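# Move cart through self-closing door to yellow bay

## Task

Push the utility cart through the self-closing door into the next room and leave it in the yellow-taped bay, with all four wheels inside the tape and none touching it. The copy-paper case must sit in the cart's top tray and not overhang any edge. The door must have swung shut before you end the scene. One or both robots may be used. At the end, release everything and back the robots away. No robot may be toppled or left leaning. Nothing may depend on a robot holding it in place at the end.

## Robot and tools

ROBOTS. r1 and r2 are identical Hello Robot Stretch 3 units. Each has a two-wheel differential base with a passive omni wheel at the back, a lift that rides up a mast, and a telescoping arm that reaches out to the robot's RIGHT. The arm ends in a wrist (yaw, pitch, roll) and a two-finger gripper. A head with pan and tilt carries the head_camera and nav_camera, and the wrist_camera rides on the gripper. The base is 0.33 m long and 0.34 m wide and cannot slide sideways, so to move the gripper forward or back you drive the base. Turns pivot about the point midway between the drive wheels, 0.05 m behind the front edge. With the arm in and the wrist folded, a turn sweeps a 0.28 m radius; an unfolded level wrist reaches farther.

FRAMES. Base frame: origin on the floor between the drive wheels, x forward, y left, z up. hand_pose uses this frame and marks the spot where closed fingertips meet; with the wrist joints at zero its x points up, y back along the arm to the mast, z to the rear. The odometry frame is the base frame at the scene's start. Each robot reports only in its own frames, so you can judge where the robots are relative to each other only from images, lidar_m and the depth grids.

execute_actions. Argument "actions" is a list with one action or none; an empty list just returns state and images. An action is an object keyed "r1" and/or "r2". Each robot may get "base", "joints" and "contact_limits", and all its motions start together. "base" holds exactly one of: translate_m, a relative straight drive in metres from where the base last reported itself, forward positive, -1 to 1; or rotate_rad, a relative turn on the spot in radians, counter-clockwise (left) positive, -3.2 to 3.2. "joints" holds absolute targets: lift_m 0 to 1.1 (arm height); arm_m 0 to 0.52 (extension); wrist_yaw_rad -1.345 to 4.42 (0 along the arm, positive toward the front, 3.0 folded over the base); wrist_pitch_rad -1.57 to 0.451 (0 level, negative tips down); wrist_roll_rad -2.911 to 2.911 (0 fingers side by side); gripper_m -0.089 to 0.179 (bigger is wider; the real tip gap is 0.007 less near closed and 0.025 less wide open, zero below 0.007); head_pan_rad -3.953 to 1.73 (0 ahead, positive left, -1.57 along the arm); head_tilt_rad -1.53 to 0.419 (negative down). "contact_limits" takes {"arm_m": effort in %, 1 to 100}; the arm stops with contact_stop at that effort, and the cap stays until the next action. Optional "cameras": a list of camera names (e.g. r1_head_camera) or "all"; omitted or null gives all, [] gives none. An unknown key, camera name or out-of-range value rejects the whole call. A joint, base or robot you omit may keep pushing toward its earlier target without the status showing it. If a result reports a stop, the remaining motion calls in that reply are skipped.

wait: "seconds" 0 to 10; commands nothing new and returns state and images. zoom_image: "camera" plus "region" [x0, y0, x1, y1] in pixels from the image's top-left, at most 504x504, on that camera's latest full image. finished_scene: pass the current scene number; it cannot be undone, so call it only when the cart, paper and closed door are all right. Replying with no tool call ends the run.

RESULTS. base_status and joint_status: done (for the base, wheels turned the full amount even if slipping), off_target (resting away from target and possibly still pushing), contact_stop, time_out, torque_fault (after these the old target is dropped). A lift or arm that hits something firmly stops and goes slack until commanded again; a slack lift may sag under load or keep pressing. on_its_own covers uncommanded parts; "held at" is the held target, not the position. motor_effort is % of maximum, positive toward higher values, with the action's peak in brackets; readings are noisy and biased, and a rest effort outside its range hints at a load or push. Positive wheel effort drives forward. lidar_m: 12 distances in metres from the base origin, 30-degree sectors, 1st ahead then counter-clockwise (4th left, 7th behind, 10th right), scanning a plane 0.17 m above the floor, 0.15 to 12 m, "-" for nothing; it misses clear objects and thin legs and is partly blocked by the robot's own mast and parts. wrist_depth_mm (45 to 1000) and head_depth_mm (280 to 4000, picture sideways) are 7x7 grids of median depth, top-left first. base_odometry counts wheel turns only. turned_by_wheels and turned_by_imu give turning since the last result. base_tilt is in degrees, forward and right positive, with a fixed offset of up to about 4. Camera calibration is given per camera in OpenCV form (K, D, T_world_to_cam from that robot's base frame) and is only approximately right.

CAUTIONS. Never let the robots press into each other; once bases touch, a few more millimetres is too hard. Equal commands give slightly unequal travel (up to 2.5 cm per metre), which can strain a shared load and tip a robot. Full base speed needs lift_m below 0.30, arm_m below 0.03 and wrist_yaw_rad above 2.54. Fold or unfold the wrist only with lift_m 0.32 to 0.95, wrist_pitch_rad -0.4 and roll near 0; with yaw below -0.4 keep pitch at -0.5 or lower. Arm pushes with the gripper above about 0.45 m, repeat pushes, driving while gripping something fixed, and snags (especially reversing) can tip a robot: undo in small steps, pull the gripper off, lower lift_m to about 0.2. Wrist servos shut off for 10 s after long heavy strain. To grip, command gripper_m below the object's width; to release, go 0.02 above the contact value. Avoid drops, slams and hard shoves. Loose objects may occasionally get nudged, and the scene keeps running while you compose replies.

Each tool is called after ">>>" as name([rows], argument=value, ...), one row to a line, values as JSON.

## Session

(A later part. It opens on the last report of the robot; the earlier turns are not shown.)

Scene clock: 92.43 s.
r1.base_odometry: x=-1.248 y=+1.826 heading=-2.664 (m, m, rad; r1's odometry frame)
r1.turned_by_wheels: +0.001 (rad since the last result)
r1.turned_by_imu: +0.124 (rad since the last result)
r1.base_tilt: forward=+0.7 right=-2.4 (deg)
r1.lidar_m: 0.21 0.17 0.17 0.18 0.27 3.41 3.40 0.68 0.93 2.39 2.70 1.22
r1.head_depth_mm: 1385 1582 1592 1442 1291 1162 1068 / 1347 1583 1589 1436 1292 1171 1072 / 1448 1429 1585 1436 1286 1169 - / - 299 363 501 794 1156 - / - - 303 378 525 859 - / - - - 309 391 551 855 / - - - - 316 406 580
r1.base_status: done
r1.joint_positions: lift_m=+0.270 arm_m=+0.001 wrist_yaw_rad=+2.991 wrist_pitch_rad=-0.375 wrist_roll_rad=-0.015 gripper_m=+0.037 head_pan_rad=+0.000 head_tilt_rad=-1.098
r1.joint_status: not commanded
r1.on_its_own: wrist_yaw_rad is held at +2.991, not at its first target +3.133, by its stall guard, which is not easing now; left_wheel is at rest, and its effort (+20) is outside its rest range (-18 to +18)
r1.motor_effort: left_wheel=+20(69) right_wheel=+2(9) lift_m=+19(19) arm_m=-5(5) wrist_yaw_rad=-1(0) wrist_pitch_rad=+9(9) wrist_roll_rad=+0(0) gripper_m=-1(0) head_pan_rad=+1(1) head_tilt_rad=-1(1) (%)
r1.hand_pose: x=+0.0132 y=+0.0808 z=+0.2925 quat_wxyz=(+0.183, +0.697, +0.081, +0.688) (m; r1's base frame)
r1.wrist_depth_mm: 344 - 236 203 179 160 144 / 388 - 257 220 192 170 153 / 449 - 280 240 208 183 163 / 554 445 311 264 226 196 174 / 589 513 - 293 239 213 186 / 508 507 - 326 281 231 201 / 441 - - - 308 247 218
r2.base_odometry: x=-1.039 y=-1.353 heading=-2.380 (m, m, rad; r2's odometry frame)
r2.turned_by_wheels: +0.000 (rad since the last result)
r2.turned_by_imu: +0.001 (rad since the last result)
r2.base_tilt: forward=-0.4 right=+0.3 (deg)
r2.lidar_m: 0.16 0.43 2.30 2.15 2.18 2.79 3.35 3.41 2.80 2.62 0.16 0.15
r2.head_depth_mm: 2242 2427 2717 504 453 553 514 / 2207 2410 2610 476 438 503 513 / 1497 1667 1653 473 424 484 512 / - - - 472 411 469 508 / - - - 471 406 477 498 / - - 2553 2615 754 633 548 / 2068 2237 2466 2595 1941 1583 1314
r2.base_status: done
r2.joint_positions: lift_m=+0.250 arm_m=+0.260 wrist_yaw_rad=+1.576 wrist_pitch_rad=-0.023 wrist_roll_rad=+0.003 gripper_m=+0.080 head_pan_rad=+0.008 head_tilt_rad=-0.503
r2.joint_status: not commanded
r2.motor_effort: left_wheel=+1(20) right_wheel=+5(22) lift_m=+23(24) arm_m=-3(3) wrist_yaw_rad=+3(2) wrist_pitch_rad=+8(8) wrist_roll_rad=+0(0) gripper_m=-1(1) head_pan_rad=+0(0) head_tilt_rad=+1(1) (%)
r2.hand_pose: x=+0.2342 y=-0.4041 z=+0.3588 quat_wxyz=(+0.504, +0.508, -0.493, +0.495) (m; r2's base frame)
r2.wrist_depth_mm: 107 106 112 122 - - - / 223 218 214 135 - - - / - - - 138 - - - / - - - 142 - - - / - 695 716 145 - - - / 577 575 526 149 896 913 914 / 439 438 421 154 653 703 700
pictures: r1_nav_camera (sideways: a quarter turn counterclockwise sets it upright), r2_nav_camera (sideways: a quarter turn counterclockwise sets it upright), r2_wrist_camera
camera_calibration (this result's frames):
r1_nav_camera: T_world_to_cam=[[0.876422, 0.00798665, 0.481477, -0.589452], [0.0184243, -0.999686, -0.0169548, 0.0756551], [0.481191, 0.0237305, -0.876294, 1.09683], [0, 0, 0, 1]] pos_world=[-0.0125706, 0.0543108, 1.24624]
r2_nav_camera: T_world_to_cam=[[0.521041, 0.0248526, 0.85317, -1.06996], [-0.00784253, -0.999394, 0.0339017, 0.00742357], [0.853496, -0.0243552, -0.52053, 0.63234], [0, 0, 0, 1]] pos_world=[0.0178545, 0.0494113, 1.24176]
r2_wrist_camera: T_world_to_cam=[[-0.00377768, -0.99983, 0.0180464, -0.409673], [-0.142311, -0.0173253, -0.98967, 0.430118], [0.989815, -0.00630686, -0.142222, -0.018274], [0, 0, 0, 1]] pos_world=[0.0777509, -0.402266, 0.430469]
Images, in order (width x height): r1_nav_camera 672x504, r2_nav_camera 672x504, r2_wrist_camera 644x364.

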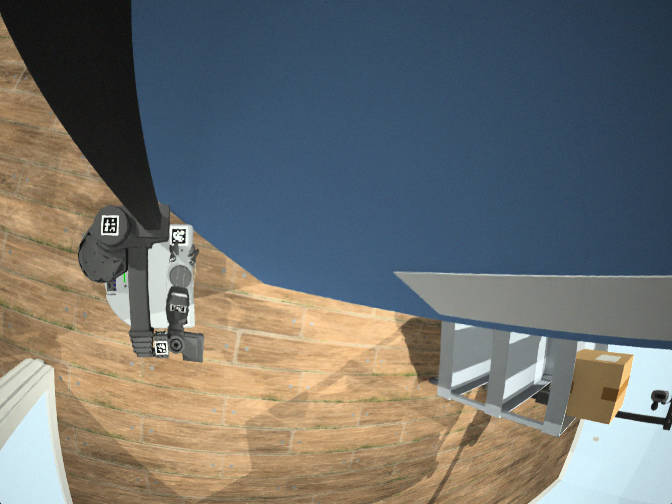

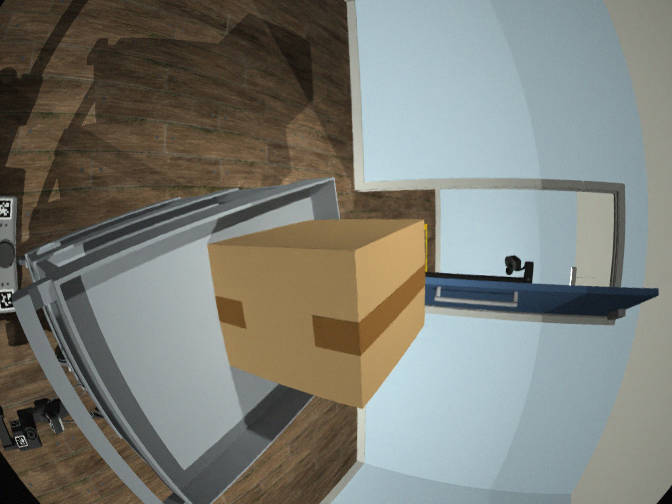

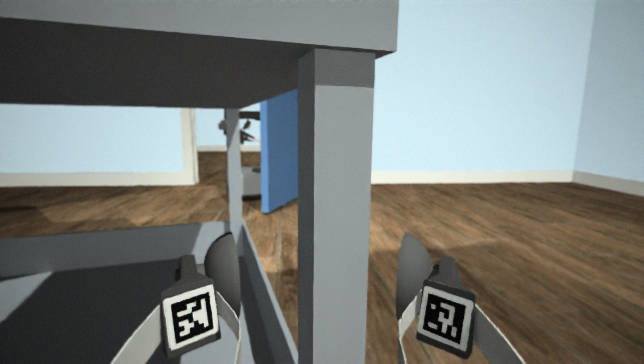

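>>> execute_actions([
  {"r1":{"base":{"translate_m":0.2},"joints":{"lift_m":0.32,"head_tilt_rad":-0.6}},"r2":{"base":{"translate_m":0.2},"joints":{"gripper_m":0.04,"arm_m":0.17}}},
], cameras=[])

>>> execute_actions([
  {"r1":{"base":{"rotate_rad":0.8}},"r2":{"base":{"translate_m":0.2},"joints":{"arm_m":0.06}}},
], cameras=[])

>>> execute_actions([
  {"r1":{"base":{"translate_m":0.35}}},
], cameras=["r1_nav_camera","r2_nav_camera","r2_wrist_camera"])

Scene clock: 99.43 s.
r1.base_odometry: x=-1.426 y=+1.734 heading=-2.664 (m, m, rad; r1's odometry frame)
r1.turned_by_wheels: +0.000 (rad since the last result)
r1.turned_by_imu: +0.002 (rad since the last result)
r1.base_tilt: forward=+0.9 right=-2.5 (deg)
r1.lidar_m: 0.84 0.18 0.17 0.18 0.23 0.57 3.59 0.86 1.29 2.44 2.75 0.84
r1.head_depth_mm: - - 1121 907 1178 1316 1191 / - - 1352 1059 1091 1319 1195 / - - 3440 2353 1723 1391 1198 / - - 3456 2334 1773 1434 1199 / - - 3461 2366 1774 1429 1196 / - - 3433 2352 1774 1434 1195 / 3658 3878 3501 2330 1813 1476 296
r1.base_status: done
r1.joint_positions: lift_m=+0.319 arm_m=+0.001 wrist_yaw_rad=+2.991 wrist_pitch_rad=-0.375 wrist_roll_rad=-0.015 gripper_m=+0.037 head_pan_rad=+0.000 head_tilt_rad=-0.605
r1.joint_status: all done
r1.on_its_own: wrist_yaw_rad is held at +2.991, not at its first target +3.133, by its stall guard, which is not easing now
r1.motor_effort: left_wheel=+12(38) right_wheel=+2(8) lift_m=+28(29) arm_m=-5(5) wrist_yaw_rad=+0(0) wrist_pitch_rad=+9(9) wrist_roll_rad=+0(0) gripper_m=+0(1) head_pan_rad=+0(0) head_tilt_rad=+2(25) (%)
r1.hand_pose: x=+0.0132 y=+0.0808 z=+0.3419 quat_wxyz=(+0.183, +0.697, +0.081, +0.688) (m; r1's base frame)
r1.wrist_depth_mm: 267 - 216 199 184 170 158 / 295 - 236 216 198 183 169 / 335 - 259 234 215 197 182 / 383 346 288 261 234 212 195 / 451 395 - 290 251 233 213 / 533 461 - 325 297 254 242 / 485 484 - - 323 278 450
r2.base_odometry: x=-1.183 y=-1.491 heading=-2.380 (m, m, rad; r2's odometry frame)
r2.turned_by_wheels: +0.000 (rad since the last result)
r2.turned_by_imu: +0.001 (rad since the last result)
r2.base_tilt: forward=-0.3 right=+0.2 (deg)
r2.lidar_m: - - 2.32 2.17 2.20 2.83 3.56 3.62 2.80 2.61 0.18 0.15
r2.head_depth_mm: 2042 2223 2459 2664 1964 618 513 / 1365 1530 2417 2591 729 600 513 / 1433 - 2069 474 415 473 512 / - - - 473 408 465 504 / - - - 470 401 456 497 / - - 2275 468 396 448 495 / 1898 2064 2262 520 391 469 496
r2.base_status: done
r2.joint_positions: lift_m=+0.250 arm_m=+0.170 wrist_yaw_rad=+1.608 wrist_pitch_rad=-0.024 wrist_roll_rad=+0.003 gripper_m=+0.040 head_pan_rad=+0.008 head_tilt_rad=-0.503
r2.joint_status: all done
r2.motor_effort: left_wheel=+11(25) right_wheel=+4(24) lift_m=+23(23) arm_m=-1(11) wrist_yaw_rad=-36(70) wrist_pitch_rad=+8(8) wrist_roll_rad=+0(0) gripper_m=-7(94) head_pan_rad=-1(0) head_tilt_rad=+1(1) (%)
r2.hand_pose: x=+0.2341 y=-0.3057 z=+0.3587 quat_wxyz=(+0.496, +0.516, -0.485, +0.502) (m; r2's base frame)
r2.wrist_depth_mm: 107 100 99 84 - - - / 224 218 212 86 - - - / - - - 88 - - - / - - - 90 - - - / 626 671 675 93 - - - / 572 580 322 95 930 891 914 / 437 439 403 98 635 685 684
pictures: none
No camera images: the call's "cameras" was empty. Leave "cameras" out to get every camera's image.

Scene clock: 102.77 s.
r1.base_odometry: x=-1.426 y=+1.734 heading=-1.864 (m, m, rad; r1's odometry frame)
r1.turned_by_wheels: +0.800 (rad since the last result)
r1.turned_by_imu: +0.792 (rad since the last result)
r1.base_tilt: forward=+0.9 right=-2.5 (deg)
r1.lidar_m: - - 0.15 0.19 3.61 0.85 0.95 2.40 2.50 0.71 0.15 -
r1.head_depth_mm: - - - - - - - / - - - - - - - / - - - - - - - / - - - - - - - / - - - - - - - / - - - - - - - / - - - - - - -
r1.base_status: done
r1.joint_positions: lift_m=+0.319 arm_m=+0.001 wrist_yaw_rad=+2.991 wrist_pitch_rad=-0.375 wrist_roll_rad=-0.015 gripper_m=+0.037 head_pan_rad=+0.000 head_tilt_rad=-0.605
r1.joint_status: not commanded
r1.on_its_own: wrist_yaw_rad is held at +2.991, not at its first target +3.133, by its stall guard, which is not easing now
r1.motor_effort: left_wheel=+2(11) right_wheel=+4(7) lift_m=+28(29) arm_m=-5(5) wrist_yaw_rad=+0(0) wrist_pitch_rad=+9(9) wrist_roll_rad=+0(0) gripper_m=-1(1) head_pan_rad=+0(0) head_tilt_rad=+2(2) (%)
r1.hand_pose: x=+0.0132 y=+0.0808 z=+0.3419 quat_wxyz=(+0.183, +0.697, +0.081, +0.688) (m; r1's base frame)
r1.wrist_depth_mm: - - - 249 143 100 77 / - - - 275 151 104 79 / - - - 303 160 108 81 / 886 859 830 337 167 112 84 / 688 683 - 380 162 116 86 / 570 565 - 439 188 121 89 / 484 496 - - 206 119 92
r2.base_odometry: x=-1.328 y=-1.629 heading=-2.380 (m, m, rad; r2's odometry frame)
r2.turned_by_wheels: +0.000 (rad since the last result)
r2.turned_by_imu: +0.001 (rad since the last result)
r2.base_tilt: forward=-0.4 right=+0.2 (deg)
r2.lidar_m: - - 0.15 0.18 2.23 2.85 3.77 3.83 2.77 2.59 0.15 -
r2.head_depth_mm: 1861 2014 2238 2456 2039 1620 480 / 1602 1909 2219 2401 2040 585 513 / 1173 1413 1497 1745 753 619 512 / - - - 1664 779 616 511 / - - - 471 371 406 469 / - - 3990 469 366 401 462 / 1745 1873 2036 467 361 396 455
r2.base_status: done
r2.joint_positions: lift_m=+0.250 arm_m=+0.060 wrist_yaw_rad=+1.665 wrist_pitch_rad=-0.026 wrist_roll_rad=+0.003 gripper_m=+0.040 head_pan_rad=+0.008 head_tilt_rad=-0.502
r2.joint_status: all done
r2.on_its_own: wrist_yaw_rad is held at +1.670, not at your +1.570, by its stall guard, which is not easing now
r2.motor_effort: left_wheel=+14(46) right_wheel=+1(36) lift_m=+24(24) arm_m=-1(3) wrist_yaw_rad=+6(35) wrist_pitch_rad=+9(9) wrist_roll_rad=+0(1) gripper_m=-6(8) head_pan_rad=+0(0) head_tilt_rad=+1(1) (%)
r2.hand_pose: x=+0.2330 y=-0.1810 z=+0.3580 quat_wxyz=(+0.482, +0.530, -0.469, +0.516) (m; r2's base frame)
r2.wrist_depth_mm: 109 102 101 - - - - / 231 224 221 - - - - / - - - - - - - / - - - - - - - / 617 629 645 - - - - / 555 581 - - - 908 917 / 436 440 - - 45 685 685
pictures: none
No camera images: the call's "cameras" was empty. Leave "cameras" out to get every camera's image.

Scene clock: 107.43 s.
r1.base_odometry: x=-1.527 y=+1.399 heading=-1.864 (m, m, rad; r1's odometry frame)
r1.turned_by_wheels: +0.000 (rad since the last result)
r1.turned_by_imu: +0.002 (rad since the last result)
r1.base_tilt: forward=+0.9 right=-2.5 (deg)
r1.lidar_m: 0.15 - 0.15 0.18 0.38 1.19 1.19 2.73 0.73 0.63 4.90 2.94
r1.head_depth_mm: 2371 2699 2988 2348 1791 1434 1194 / 2196 2457 2812 2344 1782 1427 1191 / 2071 2279 2587 2342 1783 1430 1197 / 1940 2139 2396 2341 1776 1435 1199 / 1826 1992 2230 2331 1778 1432 1199 / 1725 1880 2092 2252 1774 1473 - / 1648 1793 1947 2159 - - -
r1.base_status: done
r1.joint_positions: lift_m=+0.319 arm_m=+0.001 wrist_yaw_rad=+2.991 wrist_pitch_rad=-0.375 wrist_roll_rad=-0.015 gripper_m=+0.037 head_pan_rad=+0.000 head_tilt_rad=-0.605
r1.joint_status: not commanded
r1.on_its_own: wrist_yaw_rad is held at +2.991, not at its first target +3.133, by its stall guard, which is not easing now
r1.motor_effort: left_wheel=+9(35) right_wheel=+1(6) lift_m=+28(28) arm_m=-5(5) wrist_yaw_rad=+0(0) wrist_pitch_rad=+9(9) wrist_roll_rad=+0(0) gripper_m=+0(1) head_pan_rad=+0(0) head_tilt_rad=+2(2) (%)
r1.hand_pose: x=+0.0132 y=+0.0808 z=+0.3419 quat_wxyz=(+0.183, +0.697, +0.081, +0.688) (m; r1's base frame)
r1.wrist_depth_mm: - - 282 210 170 141 121 / - - 311 230 181 150 127 / - - 343 251 194 159 134 / 876 856 385 278 210 169 141 / 692 683 - 309 216 180 149 / 574 564 - 353 253 192 158 / 487 497 - - 277 201 180
r2.base_odometry: x=-1.328 y=-1.629 heading=-2.380 (m, m, rad; r2's odometry frame)
r2.turned_by_wheels: +0.000 (rad since the last result)
r2.turned_by_imu: +0.000 (rad since the last result)
r2.base_tilt: forward=-0.5 right=+0.1 (deg)
r2.lidar_m: - - 0.15 0.18 2.22 2.85 3.76 3.83 2.77 2.59 0.15 -
r2.head_depth_mm: 1310 1368 1444 1560 1635 1609 479 / 1762 1819 1887 1560 1592 585 512 / - - - 2636 751 619 513 / - - - 2752 783 617 511 / - - - 472 370 407 469 / - - 3987 469 366 401 463 / 1740 1870 2007 467 361 396 455
r2.base_status: not commanded
r2.joint_positions: lift_m=+0.250 arm_m=+0.060 wrist_yaw_rad=+1.665 wrist_pitch_rad=-0.026 wrist_roll_rad=+0.003 gripper_m=+0.040 head_pan_rad=+0.008 head_tilt_rad=-0.502
r2.joint_status: not commanded
r2.on_its_own: wrist_yaw_rad is held at +1.670, not at your +1.570, by its stall guard, which is not easing now
r2.motor_effort: left_wheel=+14(14) right_wheel=+2(2) lift_m=+24(24) arm_m=-1(1) wrist_yaw_rad=+5(5) wrist_pitch_rad=+9(9) wrist_roll_rad=-1(1) gripper_m=-7(6) head_pan_rad=+0(0) head_tilt_rad=+0(0) (%)
r2.hand_pose: x=+0.2330 y=-0.1810 z=+0.3580 quat_wxyz=(+0.482, +0.530, -0.469, +0.516) (m; r2's base frame)
r2.wrist_depth_mm: 109 102 101 - - - - / 231 224 220 - - - - / - - - - - - - / - - - - - - - / 625 634 646 - - - - / 559 574 - - - 908 907 / 436 440 - - 45 689 688
pictures: r1_nav_camera (sideways: a quarter turn counterclockwise sets it upright), r2_nav_camera (sideways: a quarter turn counterclockwise sets it upright), r2_wrist_camera
camera_calibration (this result's frames):
r1_nav_camera: T_world_to_cam=[[0.544041, 0.0079778, 0.839021, -1.05334], [0.0242495, -0.999687, -0.00621849, 0.0616497], [0.838708, 0.023729, -0.544064, 0.662589], [0, 0, 0, 1]] pos_world=[0.015846, 0.0543112, 1.24465]
r2_nav_camera: T_world_to_cam=[[0.520101, 0.024845, 0.853743, -1.07071], [-0.00787948, -0.999395, 0.0338839, 0.00744692], [0.854068, -0.0243501, -0.51959, 0.631113], [0, 0, 0, 1]] pos_world=[0.0179207, 0.0494118, 1.24178]
r2_wrist_camera: T_world_to_cam=[[0.0859071, -0.996139, 0.0180601, -0.206757], [-0.14291, -0.0302602, -0.989273, 0.430754], [0.986, 0.0824046, -0.144958, 0.00215728], [0, 0, 0, 1]] pos_world=[0.0771938, -0.193102, 0.43018]
Images, in order (width x height): r1_nav_camera 672x504, r2_nav_camera 672x504, r2_wrist_camera 644x364.

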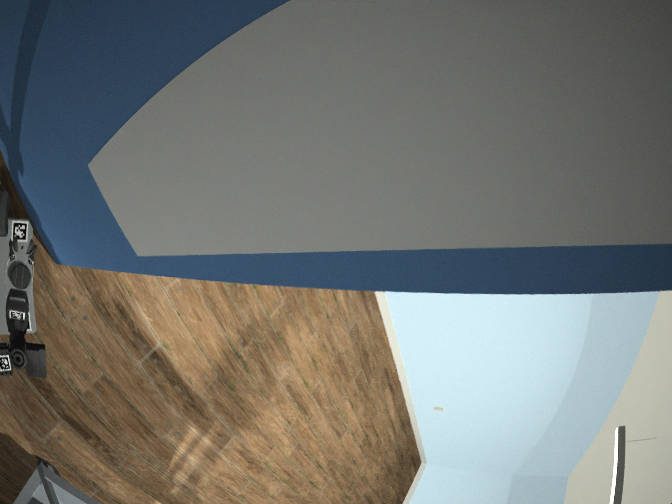

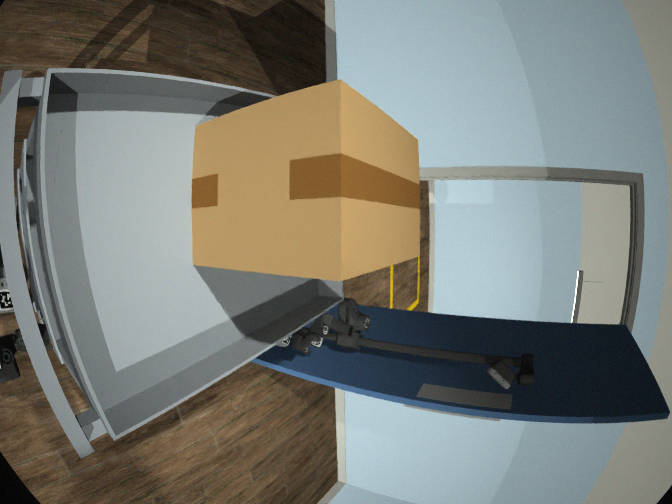

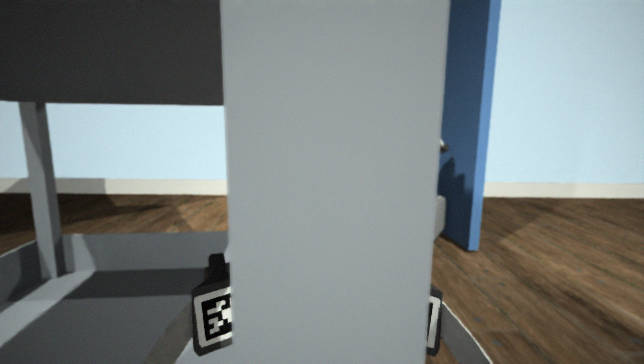

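>>> execute_actions([
  {"r1":{"base":{"rotate_rad":0.7}}},
], cameras=[])

>>> execute_actions([
  {"r1":{"base":{"translate_m":0.35},"joints":{"head_pan_rad":1.7}},"r2":{"base":{"translate_m":0.5}}},
], cameras=["r1_nav_camera","r2_nav_camera"])

Scene clock: 111.87 s.
r1.base_odometry: x=-1.527 y=+1.399 heading=-1.164 (m, m, rad; r1's odometry frame)
r1.turned_by_wheels: +0.700 (rad since the last result)
r1.turned_by_imu: +0.694 (rad since the last result)
r1.base_tilt: forward=+0.8 right=-2.4 (deg)
r1.lidar_m: - - 0.15 0.53 1.21 1.46 2.72 0.63 0.65 4.89 2.70 -
r1.head_depth_mm: - - - - - - - / - - - - - - - / - - - - - - - / - - - - - - - / - - - - - - - / - - - - - - - / - - - - - - -
r1.base_status: done
r1.joint_positions: lift_m=+0.320 arm_m=+0.001 wrist_yaw_rad=+2.992 wrist_pitch_rad=-0.375 wrist_roll_rad=-0.015 gripper_m=+0.037 head_pan_rad=-0.026 head_tilt_rad=-0.597
r1.joint_status: not commanded
r1.on_its_own: wrist_yaw_rad is held at +2.991, not at its first target +3.133, by its stall guard, which is not easing now
r1.motor_effort: left_wheel=+2(17) right_wheel=+8(18) lift_m=+27(29) arm_m=-5(5) wrist_yaw_rad=-1(2) wrist_pitch_rad=+9(9) wrist_roll_rad=+0(0) gripper_m=+0(0) head_pan_rad=+17(17) head_tilt_rad=-1(2) (%)
r1.hand_pose: x=+0.0129 y=+0.0808 z=+0.3420 quat_wxyz=(+0.183, +0.697, +0.081, +0.688) (m; r1's base frame)
r1.wrist_depth_mm: - - - - 204 102 68 / 934 - - - 206 103 69 / 943 - - - 211 104 69 / 876 847 850 787 213 105 69 / 675 682 - 666 187 106 70 / 572 560 - 555 207 106 70 / 485 497 - - 223 100 70
r2.base_odometry: x=-1.328 y=-1.629 heading=-2.380 (m, m, rad; r2's odometry frame)
r2.turned_by_wheels: +0.000 (rad since the last result)
r2.turned_by_imu: +0.000 (rad since the last result)
r2.base_tilt: forward=-0.3 right=+0.1 (deg)
r2.lidar_m: - - 0.15 0.18 2.21 2.84 3.75 3.82 2.77 2.59 0.15 -
r2.head_depth_mm: 1136 1350 1372 1460 1599 1566 480 / 1729 1757 1630 1633 1653 585 513 / - - - 2525 753 618 511 / - - - 2750 780 616 511 / - - - 472 371 406 470 / - - 3991 470 366 401 462 / 1734 1862 2025 467 361 396 454
r2.base_status: not commanded
r2.joint_positions: lift_m=+0.250 arm_m=+0.060 wrist_yaw_rad=+1.665 wrist_pitch_rad=-0.026 wrist_roll_rad=+0.003 gripper_m=+0.040 head_pan_rad=+0.008 head_tilt_rad=-0.502
r2.joint_status: not commanded
r2.on_its_own: wrist_yaw_rad is held at +1.670, not at your +1.570, by its stall guard, which is not easing now
r2.motor_effort: left_wheel=+15(14) right_wheel=+2(2) lift_m=+24(24) arm_m=+0(0) wrist_yaw_rad=+6(6) wrist_pitch_rad=+9(9) wrist_roll_rad=+0(0) gripper_m=-5(6) head_pan_rad=-1(1) head_tilt_rad=+1(0) (%)
r2.hand_pose: x=+0.2330 y=-0.1810 z=+0.3580 quat_wxyz=(+0.482, +0.530, -0.469, +0.516) (m; r2's base frame)
r2.wrist_depth_mm: 109 102 100 - - - - / 232 225 220 - - - - / - - - - - - - / - - - - - - - / 619 640 644 - - - - / 562 573 - - - 914 905 / 436 438 - - 45 682 701
pictures: none
No camera images: the call's "cameras" was empty. Leave "cameras" out to get every camera's image.

Scene clock: 117.80 s.
r1.base_odometry: x=-1.388 y=+1.078 heading=-1.164 (m, m, rad; r1's odometry frame)
r1.turned_by_wheels: +0.000 (rad since the last result)
r1.turned_by_imu: +0.037 (rad since the last result)
r1.base_tilt: forward=+0.8 right=-2.5 (deg)
r1.lidar_m: - - 0.15 0.20 1.28 1.49 0.51 0.54 4.94 4.34 2.91 -
r1.head_depth_mm: - - - - - - - / 548 465 416 396 382 346 333 / 3153 3445 3504 2372 1729 1327 918 / 3239 3607 3495 2384 1798 1441 1203 / 3356 3682 3504 2366 1793 1440 1202 / 3471 3848 3514 2372 1798 1485 - / 3588 - 3780 - - - -
r1.base_status: translate_m off_target (by the wheels' count: +0.3496 of +0.3500)
r1.joint_positions: lift_m=+0.320 arm_m=+0.001 wrist_yaw_rad=+3.003 wrist_pitch_rad=-0.377 wrist_roll_rad=-0.015 gripper_m=+0.037 head_pan_rad=+1.693 head_tilt_rad=-0.599
r1.joint_status: all done
r1.on_its_own: wrist_yaw_rad is held at +2.991, not at its first target +3.133, by its stall guard, which is not easing now; left_wheel is at rest, and its effort (+41) is outside its rest range (-18 to +18); right_wheel is at rest, and its effort (+40) is outside its rest range (-18 to +18)
r1.motor_effort: left_wheel=+41(80) right_wheel=+40(68) lift_m=+23(27) arm_m=-4(5) wrist_yaw_rad=-10(10) wrist_pitch_rad=+10(11) wrist_roll_rad=+0(0) gripper_m=+3(2) head_pan_rad=+5(75) head_tilt_rad=+0(1) (%)
r1.hand_pose: x=+0.0104 y=+0.0811 z=+0.3419 quat_wxyz=(+0.180, +0.697, +0.086, +0.689) (m; r1's base frame)
r1.wrist_depth_mm: - - - 381 127 77 55 / - - - 421 133 78 55 / - - - 481 137 80 56 / 871 867 832 553 143 82 57 / 686 677 - 624 132 84 58 / 564 566 - 539 131 86 59 / 487 488 - - 165 82 60
r2.base_odometry: x=-1.690 y=-1.974 heading=-2.380 (m, m, rad; r2's odometry frame)
r2.turned_by_wheels: +0.000 (rad since the last result)
r2.turned_by_imu: +0.003 (rad since the last result)
r2.base_tilt: forward=-0.3 right=+0.2 (deg)
r2.lidar_m: - - 0.15 0.18 2.26 2.92 4.27 4.02 2.71 2.54 0.15 -
r2.head_depth_mm: 1278 1323 1373 1431 1427 1274 479 / - - 3749 1752 1827 585 513 / - - - 2802 745 617 511 / 3970 - - 2770 781 617 511 / 3952 - - 496 370 407 468 / 3947 - - 470 366 401 461 / 3866 - 1538 467 361 395 454
r2.base_status: done
r2.joint_positions: lift_m=+0.250 arm_m=+0.060 wrist_yaw_rad=+1.682 wrist_pitch_rad=-0.026 wrist_roll_rad=+0.003 gripper_m=+0.040 head_pan_rad=+0.008 head_tilt_rad=-0.502
r2.joint_status: not commanded
r2.on_its_own: wrist_yaw_rad is held at +1.670, not at your +1.570, by its stall guard, which is not easing now; left_wheel is at rest, and its effort (+20) is outside its rest range (-18 to +18); wrist_yaw_rad is at rest, and its effort (-13) is outside its rest range (-12 to +12)
r2.motor_effort: left_wheel=+20(35) right_wheel=-4(9) lift_m=+24(24) arm_m=-1(0) wrist_yaw_rad=-13(13) wrist_pitch_rad=+9(9) wrist_roll_rad=-1(0) gripper_m=-6(7) head_pan_rad=+0(1) head_tilt_rad=+1(1) (%)
r2.hand_pose: x=+0.2326 y=-0.1767 z=+0.3581 quat_wxyz=(+0.478, +0.534, -0.465, +0.520) (m; r2's base frame)
r2.wrist_depth_mm: 108 101 100 - - 759 621 / 229 223 219 - 635 637 498 / - - - - - 799 566 / - - - - - 815 644 / 625 639 637 - - 783 652 / 549 571 - - 668 576 566 / 436 436 - - 45 520 518
pictures: r1_nav_camera (sideways: a quarter turn counterclockwise sets it upright), r2_nav_camera (sideways: a quarter turn counterclockwise sets it upright)
camera_calibration (this result's frames):
r1_nav_camera: T_world_to_cam=[[-0.0736352, 0.533801, 0.842398, -1.05397], [0.98926, 0.146038, -0.00606713, 0.0555661], [-0.126261, 0.832904, -0.538821, 0.661654], [0, 0, 0, 1]] pos_world=[-0.0490379, 0.00340312, 1.24472]
r2_nav_camera: T_world_to_cam=[[0.520101, 0.024845, 0.853743, -1.07071], [-0.00787945, -0.999395, 0.0338838, 0.00744693], [0.854069, -0.02435, -0.51959, 0.631113], [0, 0, 0, 1]] pos_world=[0.0179207, 0.0494118, 1.24178]
Images, in order (width x height): r1_nav_camera 672x504, r2_nav_camera 672x504.

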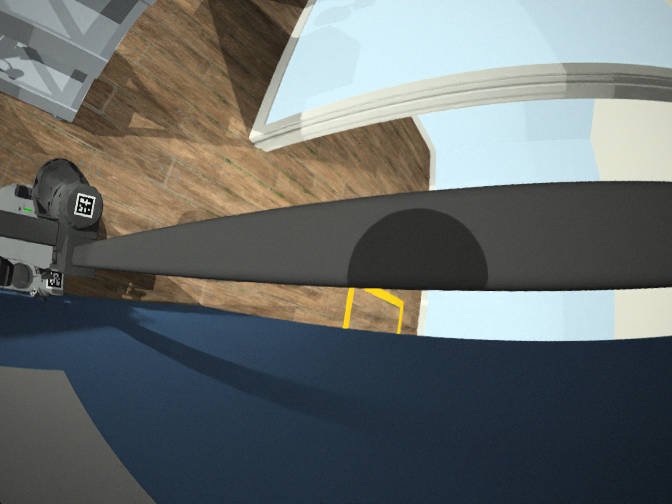

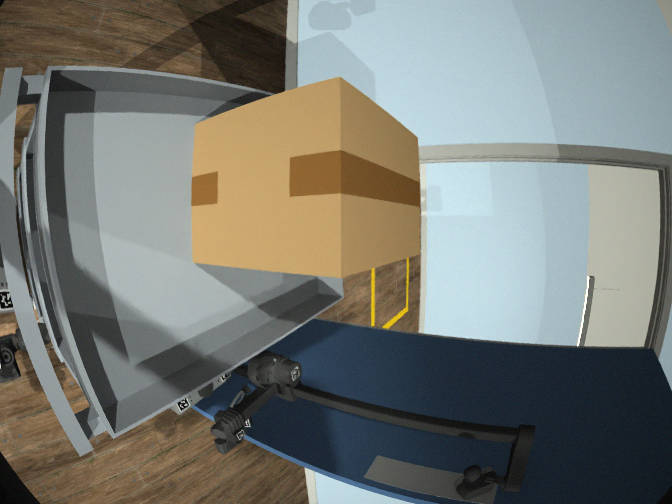

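>>> execute_actions([
  {"r1":{"base":{"translate_m":-0.005},"joints":{"head_pan_rad":1.7,"head_tilt_rad":-1.2}},"r2":{"base":{"rotate_rad":0.18}}},
], cameras=[])

>>> execute_actions([
  {"r2":{"base":{"translate_m":0.5}}},
], cameras=[])

>>> execute_actions([
  {"r2":{"base":{"rotate_rad":-0.3},"joints":{"head_tilt_rad":-0.9,"head_pan_rad":-0.4}}},
], cameras=["r1_nav_camera","r2_nav_camera"])

Scene clock: 122.63 s.
r1.base_odometry: x=-1.390 y=+1.083 heading=-1.164 (m, m, rad; r1's odometry frame)
r1.turned_by_wheels: +0.000 (rad since the last result)
r1.turned_by_imu: +0.001 (rad since the last result)
r1.base_tilt: forward=+0.8 right=-2.4 (deg)
r1.lidar_m: - - 0.15 0.20 1.28 1.49 0.51 0.55 4.91 4.34 2.89 -
r1.head_depth_mm: - - - - - - - / 418 377 341 308 - - - / 1922 1675 1113 687 495 420 386 / 1926 1701 1520 1376 1262 - 1043 / 1930 1700 1516 1401 - - - / 1933 1729 1571 - 1277 - 1062 / 1969 - - 1348 1266 1148 1076
r1.base_status: done
r1.joint_positions: lift_m=+0.320 arm_m=+0.001 wrist_yaw_rad=+3.003 wrist_pitch_rad=-0.377 wrist_roll_rad=-0.015 gripper_m=+0.037 head_pan_rad=+1.682 head_tilt_rad=-1.178
r1.joint_status: head_tilt_rad off_target (ended at -1.178, target -1.200); the others done
r1.on_its_own: wrist_yaw_rad is held at +2.991, not at its first target +3.133, by its stall guard, which is not easing now
r1.motor_effort: left_wheel=+4(31) right_wheel=+4(33) lift_m=+23(23) arm_m=-3(3) wrist_yaw_rad=-10(9) wrist_pitch_rad=+10(10) wrist_roll_rad=+0(0) gripper_m=+1(1) head_pan_rad=+12(12) head_tilt_rad=-8(34) (%)
r1.hand_pose: x=+0.0104 y=+0.0811 z=+0.3419 quat_wxyz=(+0.180, +0.697, +0.086, +0.689) (m; r1's base frame)
r1.wrist_depth_mm: - - - 393 129 77 55 / - - - 439 134 79 56 / - - - 498 140 81 57 / 865 863 837 575 144 82 58 / 689 682 - 639 134 84 58 / 565 563 - 540 138 86 59 / 483 500 - 326 166 83 60
r2.base_odometry: x=-1.690 y=-1.974 heading=-2.200 (m, m, rad; r2's odometry frame)
r2.turned_by_wheels: +0.180 (rad since the last result)
r2.turned_by_imu: +0.181 (rad since the last result)
r2.base_tilt: forward=-0.3 right=+0.3 (deg)
r2.lidar_m: - 0.15 0.16 2.23 2.39 3.49 4.27 3.35 2.59 2.54 0.16 0.15
r2.head_depth_mm: 3964 - - 2799 1896 597 504 / 3950 - - 2775 755 619 513 / 3999 - - 2624 781 619 511 / 3966 - - 473 406 460 500 / 3971 - 1613 471 411 467 507 / 1345 1467 1545 469 416 475 509 / 1356 1474 1602 468 424 483 508
r2.base_status: done
r2.joint_positions: lift_m=+0.250 arm_m=+0.060 wrist_yaw_rad=+1.657 wrist_pitch_rad=-0.026 wrist_roll_rad=+0.003 gripper_m=+0.040 head_pan_rad=+0.008 head_tilt_rad=-0.502
r2.joint_status: not commanded
r2.on_its_own: wrist_yaw_rad is held at +1.670, not at your +1.570, by its stall guard, which is not easing now; wrist_yaw_rad is at rest, and its effort (+15) is outside its rest range (-12 to +12)
r2.motor_effort: left_wheel=-7(17) right_wheel=+9(27) lift_m=+24(24) arm_m=+0(1) wrist_yaw_rad=+15(22) wrist_pitch_rad=+9(9) wrist_roll_rad=+0(1) gripper_m=-7(7) head_pan_rad=+0(0) head_tilt_rad=+0(0) (%)
r2.hand_pose: x=+0.2332 y=-0.1831 z=+0.3581 quat_wxyz=(+0.484, +0.528, -0.472, +0.514) (m; r2's base frame)
r2.wrist_depth_mm: 109 102 101 - - - 612 / 231 223 220 - - - 529 / - - - - - - 697 / - - - - - - 680 / - 679 679 - - - 690 / 514 572 - - - 629 573 / 437 438 - - - 549 457
pictures: none
No camera images: the call's "cameras" was empty. Leave "cameras" out to get every camera's image.

Scene clock: 128.70 s.
r1.base_odometry: x=-1.390 y=+1.083 heading=-1.164 (m, m, rad; r1's odometry frame)
r1.turned_by_wheels: +0.000 (rad since the last result)
r1.turned_by_imu: +0.001 (rad since the last result)
r1.base_tilt: forward=+0.8 right=-2.4 (deg)
r1.lidar_m: - - 0.15 0.20 0.75 0.54 0.52 3.19 4.93 4.35 2.91 -
r1.head_depth_mm: - - - - - - - / 419 377 341 308 - - - / 1912 1666 1117 688 496 420 387 / 1915 1700 1520 1377 1258 - 1046 / 1925 1702 1527 1401 - - - / 1924 1732 1570 - 1283 - 1066 / 1960 - - 1331 1266 1147 1079
r1.base_status: not commanded
r1.joint_positions: lift_m=+0.320 arm_m=+0.001 wrist_yaw_rad=+3.003 wrist_pitch_rad=-0.377 wrist_roll_rad=-0.015 gripper_m=+0.037 head_pan_rad=+1.682 head_tilt_rad=-1.178
r1.joint_status: not commanded
r1.on_its_own: wrist_yaw_rad is held at +2.991, not at its first target +3.133, by its stall guard, which is not easing now
r1.motor_effort: left_wheel=+4(3) right_wheel=+4(4) lift_m=+23(23) arm_m=-3(4) wrist_yaw_rad=-10(10) wrist_pitch_rad=+10(10) wrist_roll_rad=+0(0) gripper_m=+3(3) head_pan_rad=+12(12) head_tilt_rad=-8(9) (%)
r1.hand_pose: x=+0.0104 y=+0.0811 z=+0.3419 quat_wxyz=(+0.180, +0.697, +0.086, +0.689) (m; r1's base frame)
r1.wrist_depth_mm: - - - 394 129 77 55 / - - - 442 134 79 56 / - - - 497 139 81 57 / 839 860 862 583 145 83 58 / 684 684 - 639 133 84 58 / 574 572 - 532 138 86 59 / 494 496 - 328 167 83 60
r2.base_odometry: x=-1.984 y=-2.378 heading=-2.200 (m, m, rad; r2's odometry frame)
r2.turned_by_wheels: +0.000 (rad since the last result)
r2.turned_by_imu: +0.002 (rad since the last result)
r2.base_tilt: forward=-0.4 right=+0.2 (deg)
r2.lidar_m: - - 0.15 0.24 2.34 3.45 4.77 3.39 2.63 0.71 0.15 -
r2.head_depth_mm: 3476 3801 - 2798 2043 1611 490 / 3521 3831 - 2797 2050 592 513 / 3510 3843 - 2787 755 618 511 / 3522 3921 - 2520 724 583 492 / 3559 3884 - 470 380 425 480 / 916 992 1049 469 379 423 478 / 903 985 1056 468 378 422 478
r2.base_status: done
r2.joint_positions: lift_m=+0.250 arm_m=+0.060 wrist_yaw_rad=+1.673 wrist_pitch_rad=-0.026 wrist_roll_rad=+0.003 gripper_m=+0.040 head_pan_rad=+0.008 head_tilt_rad=-0.502
r2.joint_status: not commanded
r2.on_its_own: wrist_yaw_rad is held at +1.670, not at your +1.570, by its stall guard, which is not easing now
r2.motor_effort: left_wheel=-4(6) right_wheel=+6(20) lift_m=+24(24) arm_m=+0(1) wrist_yaw_rad=-3(16) wrist_pitch_rad=+9(9) wrist_roll_rad=+0(0) gripper_m=-5(7) head_pan_rad=+0(0) head_tilt_rad=+1(1) (%)
r2.hand_pose: x=+0.2328 y=-0.1791 z=+0.3581 quat_wxyz=(+0.480, +0.532, -0.467, +0.518) (m; r2's base frame)
r2.wrist_depth_mm: 109 102 101 - - - 727 / 232 224 220 - - - 727 / - - - - - - 730 / - - - - - - 728 / - 645 657 - - - 729 / 535 571 - - - 898 724 / 436 436 - - - 688 660
pictures: none
No camera images: the call's "cameras" was empty. Leave "cameras" out to get every camera's image.

Scene clock: 130.63 s.
r1.base_odometry: x=-1.390 y=+1.083 heading=-1.164 (m, m, rad; r1's odometry frame)
r1.turned_by_wheels: +0.000 (rad since the last result)
r1.turned_by_imu: +0.000 (rad since the last result)
r1.base_tilt: forward=+0.8 right=-2.5 (deg)
r1.lidar_m: - - 0.15 0.20 0.69 0.50 0.49 3.19 4.92 4.37 2.90 -
r1.head_depth_mm: - - - - - - - / 417 377 341 308 - - - / 1913 1661 1120 685 495 420 386 / 1923 1691 1523 1381 1256 - 1043 / 1927 1696 1526 1407 - - - / 1939 1735 1558 - 1276 - 1065 / 1968 - - 1223 1266 1154 1080
r1.base_status: not commanded
r1.joint_positions: lift_m=+0.320 arm_m=+0.001 wrist_yaw_rad=+3.003 wrist_pitch_rad=-0.377 wrist_roll_rad=-0.015 gripper_m=+0.037 head_pan_rad=+1.682 head_tilt_rad=-1.178
r1.joint_status: not commanded
r1.on_its_own: wrist_yaw_rad is held at +2.991, not at its first target +3.133, by its stall guard, which is not easing now
r1.motor_effort: left_wheel=+3(4) right_wheel=+4(4) lift_m=+23(23) arm_m=-4(4) wrist_yaw_rad=-9(9) wrist_pitch_rad=+10(10) wrist_roll_rad=+0(0) gripper_m=+2(3) head_pan_rad=+12(12) head_tilt_rad=-9(9) (%)
r1.hand_pose: x=+0.0104 y=+0.0811 z=+0.3419 quat_wxyz=(+0.180, +0.697, +0.086, +0.689) (m; r1's base frame)
r1.wrist_depth_mm: - - - 398 130 77 55 / - - - 439 134 79 56 / - - - 503 139 81 57 / 785 851 827 583 144 82 58 / 665 675 - 638 133 84 59 / 575 574 - 542 138 86 59 / 489 493 - 328 166 83 60
r2.base_odometry: x=-1.984 y=-2.378 heading=-2.500 (m, m, rad; r2's odometry frame)
r2.turned_by_wheels: -0.300 (rad since the last result)
r2.turned_by_imu: -0.302 (rad since the last result)
r2.base_tilt: forward=-0.5 right=+0.2 (deg)
r2.lidar_m: - - 0.15 0.18 2.20 2.62 4.75 4.77 2.92 2.59 0.69 0.15
r2.head_depth_mm: 754 842 916 917 1203 1136 1142 / 813 918 1052 1147 904 461 1154 / 887 1010 1178 1408 516 482 1080 / 972 1125 1332 1605 533 479 428 / 1100 1304 1649 600 543 477 440 / 3171 2422 1971 613 541 477 426 / 3116 2402 1921 624 539 475 424
r2.base_status: done
r2.joint_positions: lift_m=+0.250 arm_m=+0.060 wrist_yaw_rad=+1.690 wrist_pitch_rad=-0.020 wrist_roll_rad=+0.003 gripper_m=+0.040 head_pan_rad=-0.393 head_tilt_rad=-0.891
r2.joint_status: all done
r2.on_its_own: wrist_yaw_rad is held at +1.670, not at your +1.570, by its stall guard, which is not easing now; wrist_yaw_rad is at rest, and its effort (-23) is outside its rest range (-12 to +12)
r2.motor_effort: left_wheel=+9(53) right_wheel=-8(28) lift_m=+24(24) arm_m=+1(1) wrist_yaw_rad=-23(49) wrist_pitch_rad=+7(9) wrist_roll_rad=-1(0) gripper_m=-4(10) head_pan_rad=-4(26) head_tilt_rad=-5(32) (%)
r2.hand_pose: x=+0.2325 y=-0.1744 z=+0.3596 quat_wxyz=(+0.474, +0.534, -0.464, +0.523) (m; r2's base frame)
r2.wrist_depth_mm: 103 97 97 104 - 721 545 / 213 207 201 110 - 721 548 / 937 - - 113 - 724 558 / 956 - - 116 - 735 560 / 996 676 697 118 - 739 556 / 581 582 551 121 899 744 556 / 444 445 405 125 639 680 563
pictures: r1_nav_camera (sideways: a quarter turn counterclockwise sets it upright), r2_nav_camera (sideways: a quarter turn counterclockwise sets it upright)
camera_calibration (this result's frames):
r1_nav_camera: T_world_to_cam=[[-0.109305, 0.905634, 0.409732, -0.489988], [0.991605, 0.127995, -0.0183749, 0.0715657], [-0.0690846, 0.404283, -0.912021, 1.14661], [0, 0, 0, 1]] pos_world=[-0.0453104, -0.0289648, 1.24781]
r2_nav_camera: T_world_to_cam=[[0.751584, -0.289677, 0.592629, -0.731807], [-0.384982, -0.922162, 0.0374897, 0.00507115], [0.53564, -0.256328, -0.804603, 1.00377], [0, 0, 0, 1]] pos_world=[0.0143064, 0.0499839, 1.24114]
Images, in order (width x height): r1_nav_camera 672x504, r2_nav_camera 672x504.

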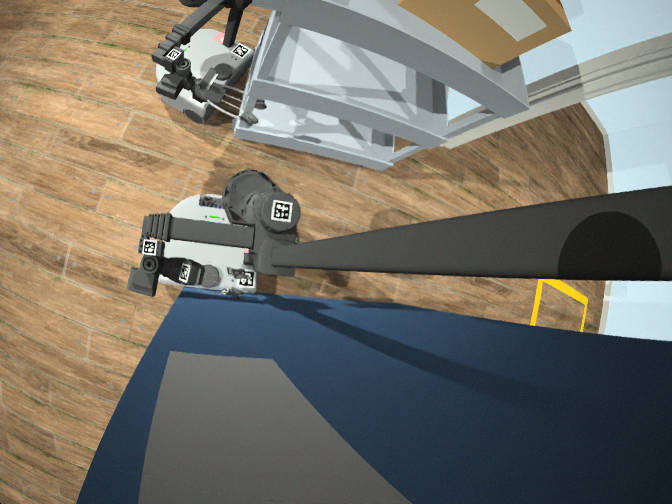

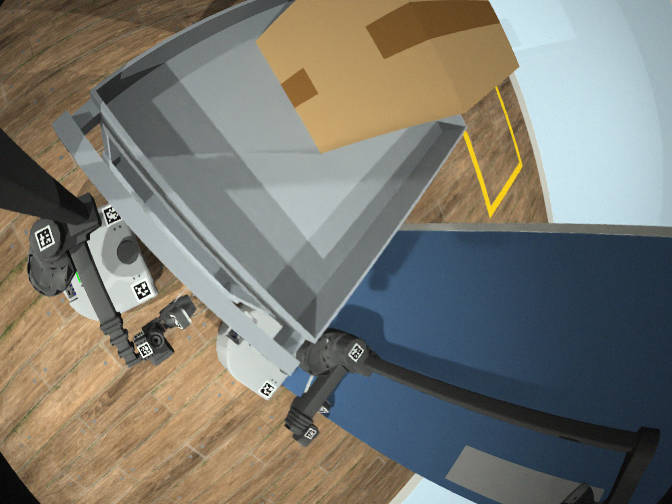

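>>> execute_actions([
  {"r2":{"joints":{"gripper_m":-0.07}}},
], cameras=[])

>>> execute_actions([
  {"r2":{"base":{"rotate_rad":-0.4}}},
], cameras=["r1_nav_camera"])

>>> execute_actions([
  {"r2":{"base":{"rotate_rad":0.45},"joints":{"head_pan_rad":0,"gripper_m":0.05}}},
], cameras=["r1_nav_camera","r2_nav_camera"])

Scene clock: 134.83 s.
r1.base_odometry: x=-1.390 y=+1.083 heading=-1.164 (m, m, rad; r1's odometry frame)
r1.turned_by_wheels: +0.000 (rad since the last result)
r1.turned_by_imu: +0.001 (rad since the last result)
r1.base_tilt: forward=+0.8 right=-2.4 (deg)
r1.lidar_m: - - 0.15 0.20 0.69 0.50 0.49 3.20 4.94 4.37 2.90 -
r1.head_depth_mm: - - - - - - - / 419 377 342 308 - - - / 1918 1670 1116 686 495 420 386 / 1920 1701 1525 1377 1258 - 1043 / 1931 1709 1526 1406 - - - / 1941 1734 1575 - 1275 - 1064 / 1971 - - 1220 1262 1153 1076
r1.base_status: not commanded
r1.joint_positions: lift_m=+0.320 arm_m=+0.001 wrist_yaw_rad=+3.003 wrist_pitch_rad=-0.377 wrist_roll_rad=-0.015 gripper_m=+0.037 head_pan_rad=+1.682 head_tilt_rad=-1.178
r1.joint_status: not commanded
r1.on_its_own: wrist_yaw_rad is held at +2.991, not at its first target +3.133, by its stall guard, which is not easing now
r1.motor_effort: left_wheel=+4(3) right_wheel=+4(4) lift_m=+23(23) arm_m=-4(4) wrist_yaw_rad=-10(9) wrist_pitch_rad=+10(10) wrist_roll_rad=+0(0) gripper_m=+2(2) head_pan_rad=+12(12) head_tilt_rad=-8(8) (%)
r1.hand_pose: x=+0.0104 y=+0.0811 z=+0.3419 quat_wxyz=(+0.180, +0.697, +0.086, +0.689) (m; r1's base frame)
r1.wrist_depth_mm: - - - 393 129 77 55 / - - - 440 134 79 56 / - - - 499 139 81 57 / 793 875 833 575 145 83 58 / 656 686 - 634 134 84 58 / 573 569 - 534 138 86 59 / 488 494 - 327 166 83 60
r2.base_odometry: x=-1.984 y=-2.378 heading=-2.500 (m, m, rad; r2's odometry frame)
r2.turned_by_wheels: +0.000 (rad since the last result)
r2.turned_by_imu: +0.000 (rad since the last result)
r2.base_tilt: forward=-0.3 right=+0.2 (deg)
r2.lidar_m: - - 0.15 0.18 2.20 2.61 4.77 4.78 2.91 2.58 0.69 0.15
r2.head_depth_mm: 752 840 918 916 1201 1143 1140 / 812 917 1055 1152 902 460 1147 / 887 1010 1179 1412 516 483 1083 / 968 1123 1334 1582 534 479 428 / 1099 1301 1645 600 542 477 440 / 3171 2421 1987 612 540 476 426 / 3100 2424 1915 624 538 475 424
r2.base_status: not commanded
r2.joint_positions: lift_m=+0.250 arm_m=+0.060 wrist_yaw_rad=+1.718 wrist_pitch_rad=-0.020 wrist_roll_rad=+0.003 gripper_m=-0.068 head_pan_rad=-0.393 head_tilt_rad=-0.891
r2.joint_status: all done
r2.on_its_own: wrist_yaw_rad is held at +1.718, not at your +1.570, by its stall guard, which is not easing now
r2.motor_effort: left_wheel=+6(12) right_wheel=-5(12) lift_m=+24(24) arm_m=+1(1) wrist_yaw_rad=+1(39) wrist_pitch_rad=+7(7) wrist_roll_rad=+0(0) gripper_m=-45(98) head_pan_rad=-3(3) head_tilt_rad=-5(5) (%)
r2.hand_pose: x=+0.2316 y=-0.1674 z=+0.3596 quat_wxyz=(+0.467, +0.541, -0.457, +0.530) (m; r2's base frame)
r2.wrist_depth_mm: 103 97 96 103 - 739 561 / 213 207 202 109 - 752 564 / 940 - - 112 - 752 563 / 976 - - 115 - 758 575 / 978 678 703 118 - 753 567 / 577 580 585 121 909 757 577 / 444 444 422 124 663 697 578
pictures: none
No camera images: the call's "cameras" was empty. Leave "cameras" out to get every camera's image.

Scene clock: 136.77 s.
r1.base_odometry: x=-1.390 y=+1.083 heading=-1.164 (m, m, rad; r1's odometry frame)
r1.turned_by_wheels: +0.000 (rad since the last result)
r1.turned_by_imu: +0.000 (rad since the last result)
r1.base_tilt: forward=+0.8 right=-2.4 (deg)
r1.lidar_m: - - 0.15 0.20 0.37 0.35 0.37 3.19 4.96 4.35 2.89 -
r1.head_depth_mm: - - - - - - - / 418 377 341 309 - - - / 1916 1674 1117 686 495 420 386 / 1923 1707 1512 1375 1267 - 1045 / 1928 1699 1524 1383 - - - / 1937 1732 691 - 1126 - 1062 / 1964 - - 851 1079 1122 1076
r1.base_status: not commanded
r1.joint_positions: lift_m=+0.320 arm_m=+0.001 wrist_yaw_rad=+3.003 wrist_pitch_rad=-0.377 wrist_roll_rad=-0.015 gripper_m=+0.037 head_pan_rad=+1.682 head_tilt_rad=-1.178
r1.joint_status: not commanded
r1.on_its_own: wrist_yaw_rad is held at +2.991, not at its first target +3.133, by its stall guard, which is not easing now
r1.motor_effort: left_wheel=+4(3) right_wheel=+4(4) lift_m=+23(23) arm_m=-4(4) wrist_yaw_rad=-10(10) wrist_pitch_rad=+10(10) wrist_roll_rad=+0(0) gripper_m=+2(3) head_pan_rad=+12(12) head_tilt_rad=-9(8) (%)
r1.hand_pose: x=+0.0104 y=+0.0811 z=+0.3419 quat_wxyz=(+0.180, +0.697, +0.086, +0.689) (m; r1's base frame)
r1.wrist_depth_mm: - - - 397 130 77 55 / - - - 444 134 79 56 / - - - 506 139 81 57 / 597 559 849 574 145 83 58 / 455 425 - 644 133 84 59 / 358 546 - 536 138 86 59 / 471 496 - 329 166 83 60
r2.base_odometry: x=-1.984 y=-2.378 heading=-2.900 (m, m, rad; r2's odometry frame)
r2.turned_by_wheels: -0.400 (rad since the last result)
r2.turned_by_imu: -0.400 (rad since the last result)
r2.base_tilt: forward=-0.5 right=+0.2 (deg)
r2.lidar_m: - - 0.15 1.40 2.19 2.23 2.88 4.76 4.01 2.76 0.27 0.15
r2.head_depth_mm: 663 788 1966 1693 1454 1280 1139 / 689 791 926 1041 1309 478 1154 / 706 825 978 1080 518 441 1147 / 631 738 968 897 543 487 384 / 774 903 1083 602 543 477 418 / 805 951 1036 625 541 476 432 / 845 983 722 624 538 475 425
r2.base_status: done
r2.joint_positions: lift_m=+0.250 arm_m=+0.060 wrist_yaw_rad=+1.690 wrist_pitch_rad=-0.020 wrist_roll_rad=+0.003 gripper_m=-0.056 head_pan_rad=-0.393 head_tilt_rad=-0.891
r2.joint_status: not commanded
r2.on_its_own: wrist_yaw_rad is held at +1.718, not at your +1.570, by its stall guard, which is still easing; gripper_m is held at -0.058, not at your -0.070, by its stall guard, which is still easing
r2.motor_effort: left_wheel=-1(53) right_wheel=+3(36) lift_m=+25(25) arm_m=+1(4) wrist_yaw_rad=+32(69) wrist_pitch_rad=+7(7) wrist_roll_rad=-1(0) gripper_m=-36(47) head_pan_rad=-3(3) head_tilt_rad=-5(5) (%)
r2.hand_pose: x=+0.2325 y=-0.1743 z=+0.3597 quat_wxyz=(+0.474, +0.534, -0.464, +0.524) (m; r2's base frame)
r2.wrist_depth_mm: 103 96 99 104 323 361 325 / 213 207 202 112 500 528 434 / - - - 114 695 567 414 / - - - 117 721 550 476 / 664 690 724 120 718 583 495 / 578 583 610 123 545 548 510 / 441 440 422 128 425 430 437
pictures: r1_nav_camera (sideways: a quarter turn counterclockwise sets it upright)
camera_calibration (this result's frames):
r1_nav_camera: T_world_to_cam=[[-0.109305, 0.905634, 0.409732, -0.489988], [0.991605, 0.127995, -0.0183749, 0.0715657], [-0.0690846, 0.404283, -0.912021, 1.14661], [0, 0, 0, 1]] pos_world=[-0.0453104, -0.0289648, 1.24781]
Images, in order (width x height): r1_nav_camera 672x504.

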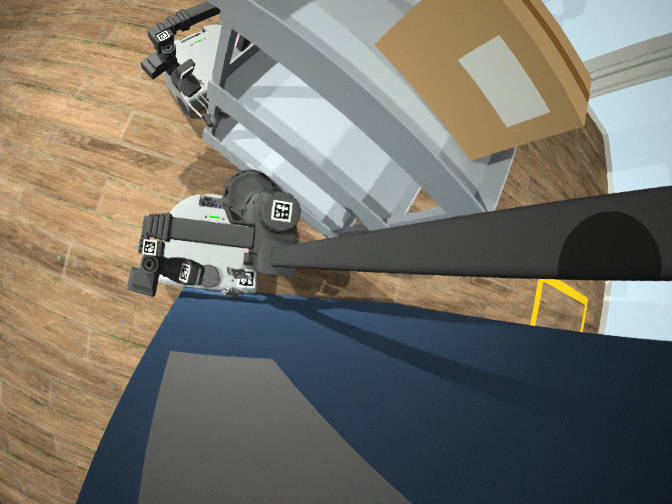

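Scene clock: 138.43 s.
r1.base_odometry: x=-1.390 y=+1.083 heading=-1.164 (m, m, rad; r1's odometry frame)
r1.turned_by_wheels: +0.000 (rad since the last result)
r1.turned_by_imu: +0.000 (rad since the last result)
r1.base_tilt: forward=+0.8 right=-2.5 (deg)
r1.lidar_m: - - 0.15 0.20 0.46 0.44 0.46 3.20 4.92 4.34 2.90 -
r1.head_depth_mm: - - - - - - - / 418 377 341 309 - - - / 1922 1679 1117 686 495 419 386 / 1921 1702 1519 1384 1263 - 1039 / 1930 1701 1522 1359 - - - / 1916 658 812 - 1263 - 1066 / 1967 - - 859 1130 1149 1082
r1.base_status: not commanded
r1.joint_positions: lift_m=+0.320 arm_m=+0.001 wrist_yaw_rad=+3.003 wrist_pitch_rad=-0.377 wrist_roll_rad=-0.015 gripper_m=+0.037 head_pan_rad=+1.682 head_tilt_rad=-1.178
r1.joint_status: not commanded
r1.on_its_own: wrist_yaw_rad is held at +2.991, not at its first target +3.133, by its stall guard, which is not easing now
r1.motor_effort: left_wheel=+3(4) right_wheel=+4(4) lift_m=+23(23) arm_m=-4(3) wrist_yaw_rad=-9(10) wrist_pitch_rad=+10(10) wrist_roll_rad=+0(0) gripper_m=+3(2) head_pan_rad=+12(12) head_tilt_rad=-9(8) (%)
r1.hand_pose: x=+0.0104 y=+0.0811 z=+0.3419 quat_wxyz=(+0.180, +0.697, +0.086, +0.689) (m; r1's base frame)
r1.wrist_depth_mm: - - - 395 129 77 55 / - - - 441 134 79 56 / 724 - - 506 139 81 57 / 588 497 829 575 145 83 58 / 419 631 - 647 133 85 58 / 534 565 - 535 138 86 59 / 486 501 - 329 165 83 60
r2.base_odometry: x=-1.984 y=-2.378 heading=-2.450 (m, m, rad; r2's odometry frame)
r2.turned_by_wheels: +0.450 (rad since the last result)
r2.turned_by_imu: +0.454 (rad since the last result)
r2.base_tilt: forward=-0.4 right=+0.2 (deg)
r2.lidar_m: 0.23 0.25 1.33 2.19 2.20 2.72 4.77 4.44 2.84 2.59 0.69 0.23
r2.head_depth_mm: 3162 1131 778 623 529 435 1105 / 2971 857 755 636 548 435 1119 / 518 513 697 633 546 449 1030 / 513 476 568 630 545 471 1084 / 508 494 593 629 542 496 1083 / 505 514 622 627 540 710 1093 / 2792 555 687 623 539 727 1121
r2.base_status: done
r2.joint_positions: lift_m=+0.250 arm_m=+0.060 wrist_yaw_rad=+1.717 wrist_pitch_rad=-0.020 wrist_roll_rad=+0.003 gripper_m=+0.050 head_pan_rad=-0.007 head_tilt_rad=-0.891
r2.joint_status: all done
r2.on_its_own: wrist_yaw_rad is held at +1.718, not at your +1.570, by its stall guard, which is not easing now
r2.motor_effort: left_wheel=-4(21) right_wheel=+3(30) lift_m=+24(24) arm_m=-1(1) wrist_yaw_rad=+1(77) wrist_pitch_rad=+7(7) wrist_roll_rad=-1(0) gripper_m=+0(90) head_pan_rad=+3(25) head_tilt_rad=-5(5) (%)
r2.hand_pose: x=+0.2316 y=-0.1680 z=+0.3596 quat_wxyz=(+0.467, +0.540, -0.457, +0.530) (m; r2's base frame)
r2.wrist_depth_mm: 147 134 121 111 261 793 582 / 214 208 204 122 344 810 585 / 966 965 - 124 - 791 593 / - - - 128 - 803 592 / - - 821 131 - 811 590 / 496 552 - 135 979 803 592 / 426 442 425 139 441 699 596
pictures: r1_nav_camera (sideways: a quarter turn counterclockwise sets it upright), r2_nav_camera (sideways: a quarter turn counterclockwise sets it upright)
camera_calibration (this result's frames):
r1_nav_camera: T_world_to_cam=[[-0.109305, 0.905634, 0.409732, -0.489988], [0.991605, 0.127995, -0.0183749, 0.0715657], [-0.0690846, 0.404283, -0.912021, 1.14661], [0, 0, 0, 1]] pos_world=[-0.0453104, -0.0289648, 1.24781]
r2_nav_camera: T_world_to_cam=[[0.805338, 0.014847, 0.592631, -0.732137], [-0.00916578, -0.999255, 0.0374897, 0.00277867], [0.592746, -0.0356238, -0.804601, 1.00342], [0, 0, 0, 1]] pos_world=[-0.00513074, 0.0493923, 1.24114]
Images, in order (width x height): r1_nav_camera 672x504, r2_nav_camera 672x504.

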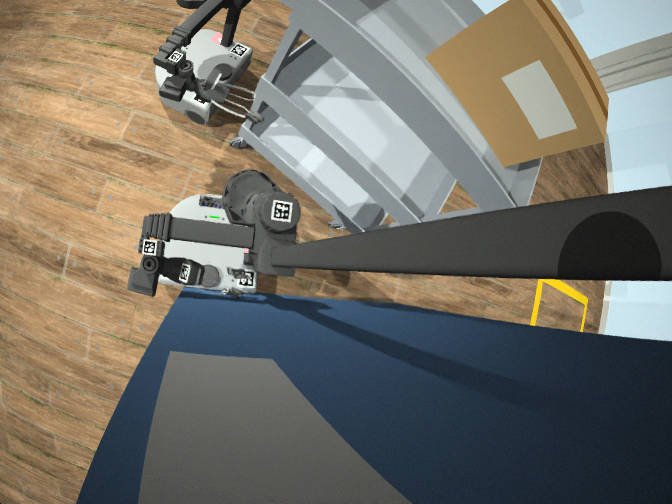

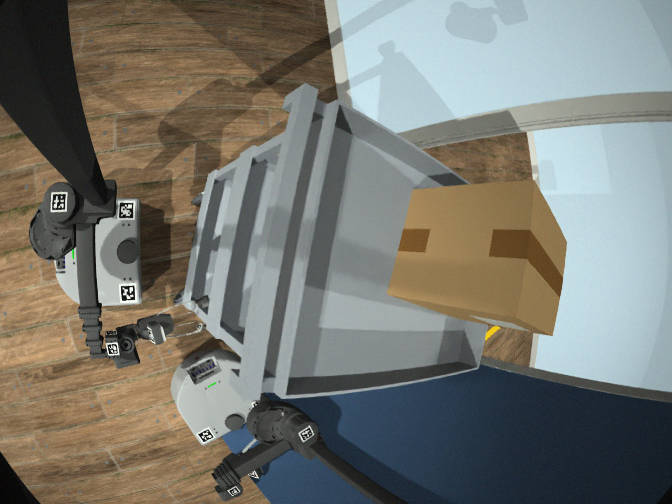

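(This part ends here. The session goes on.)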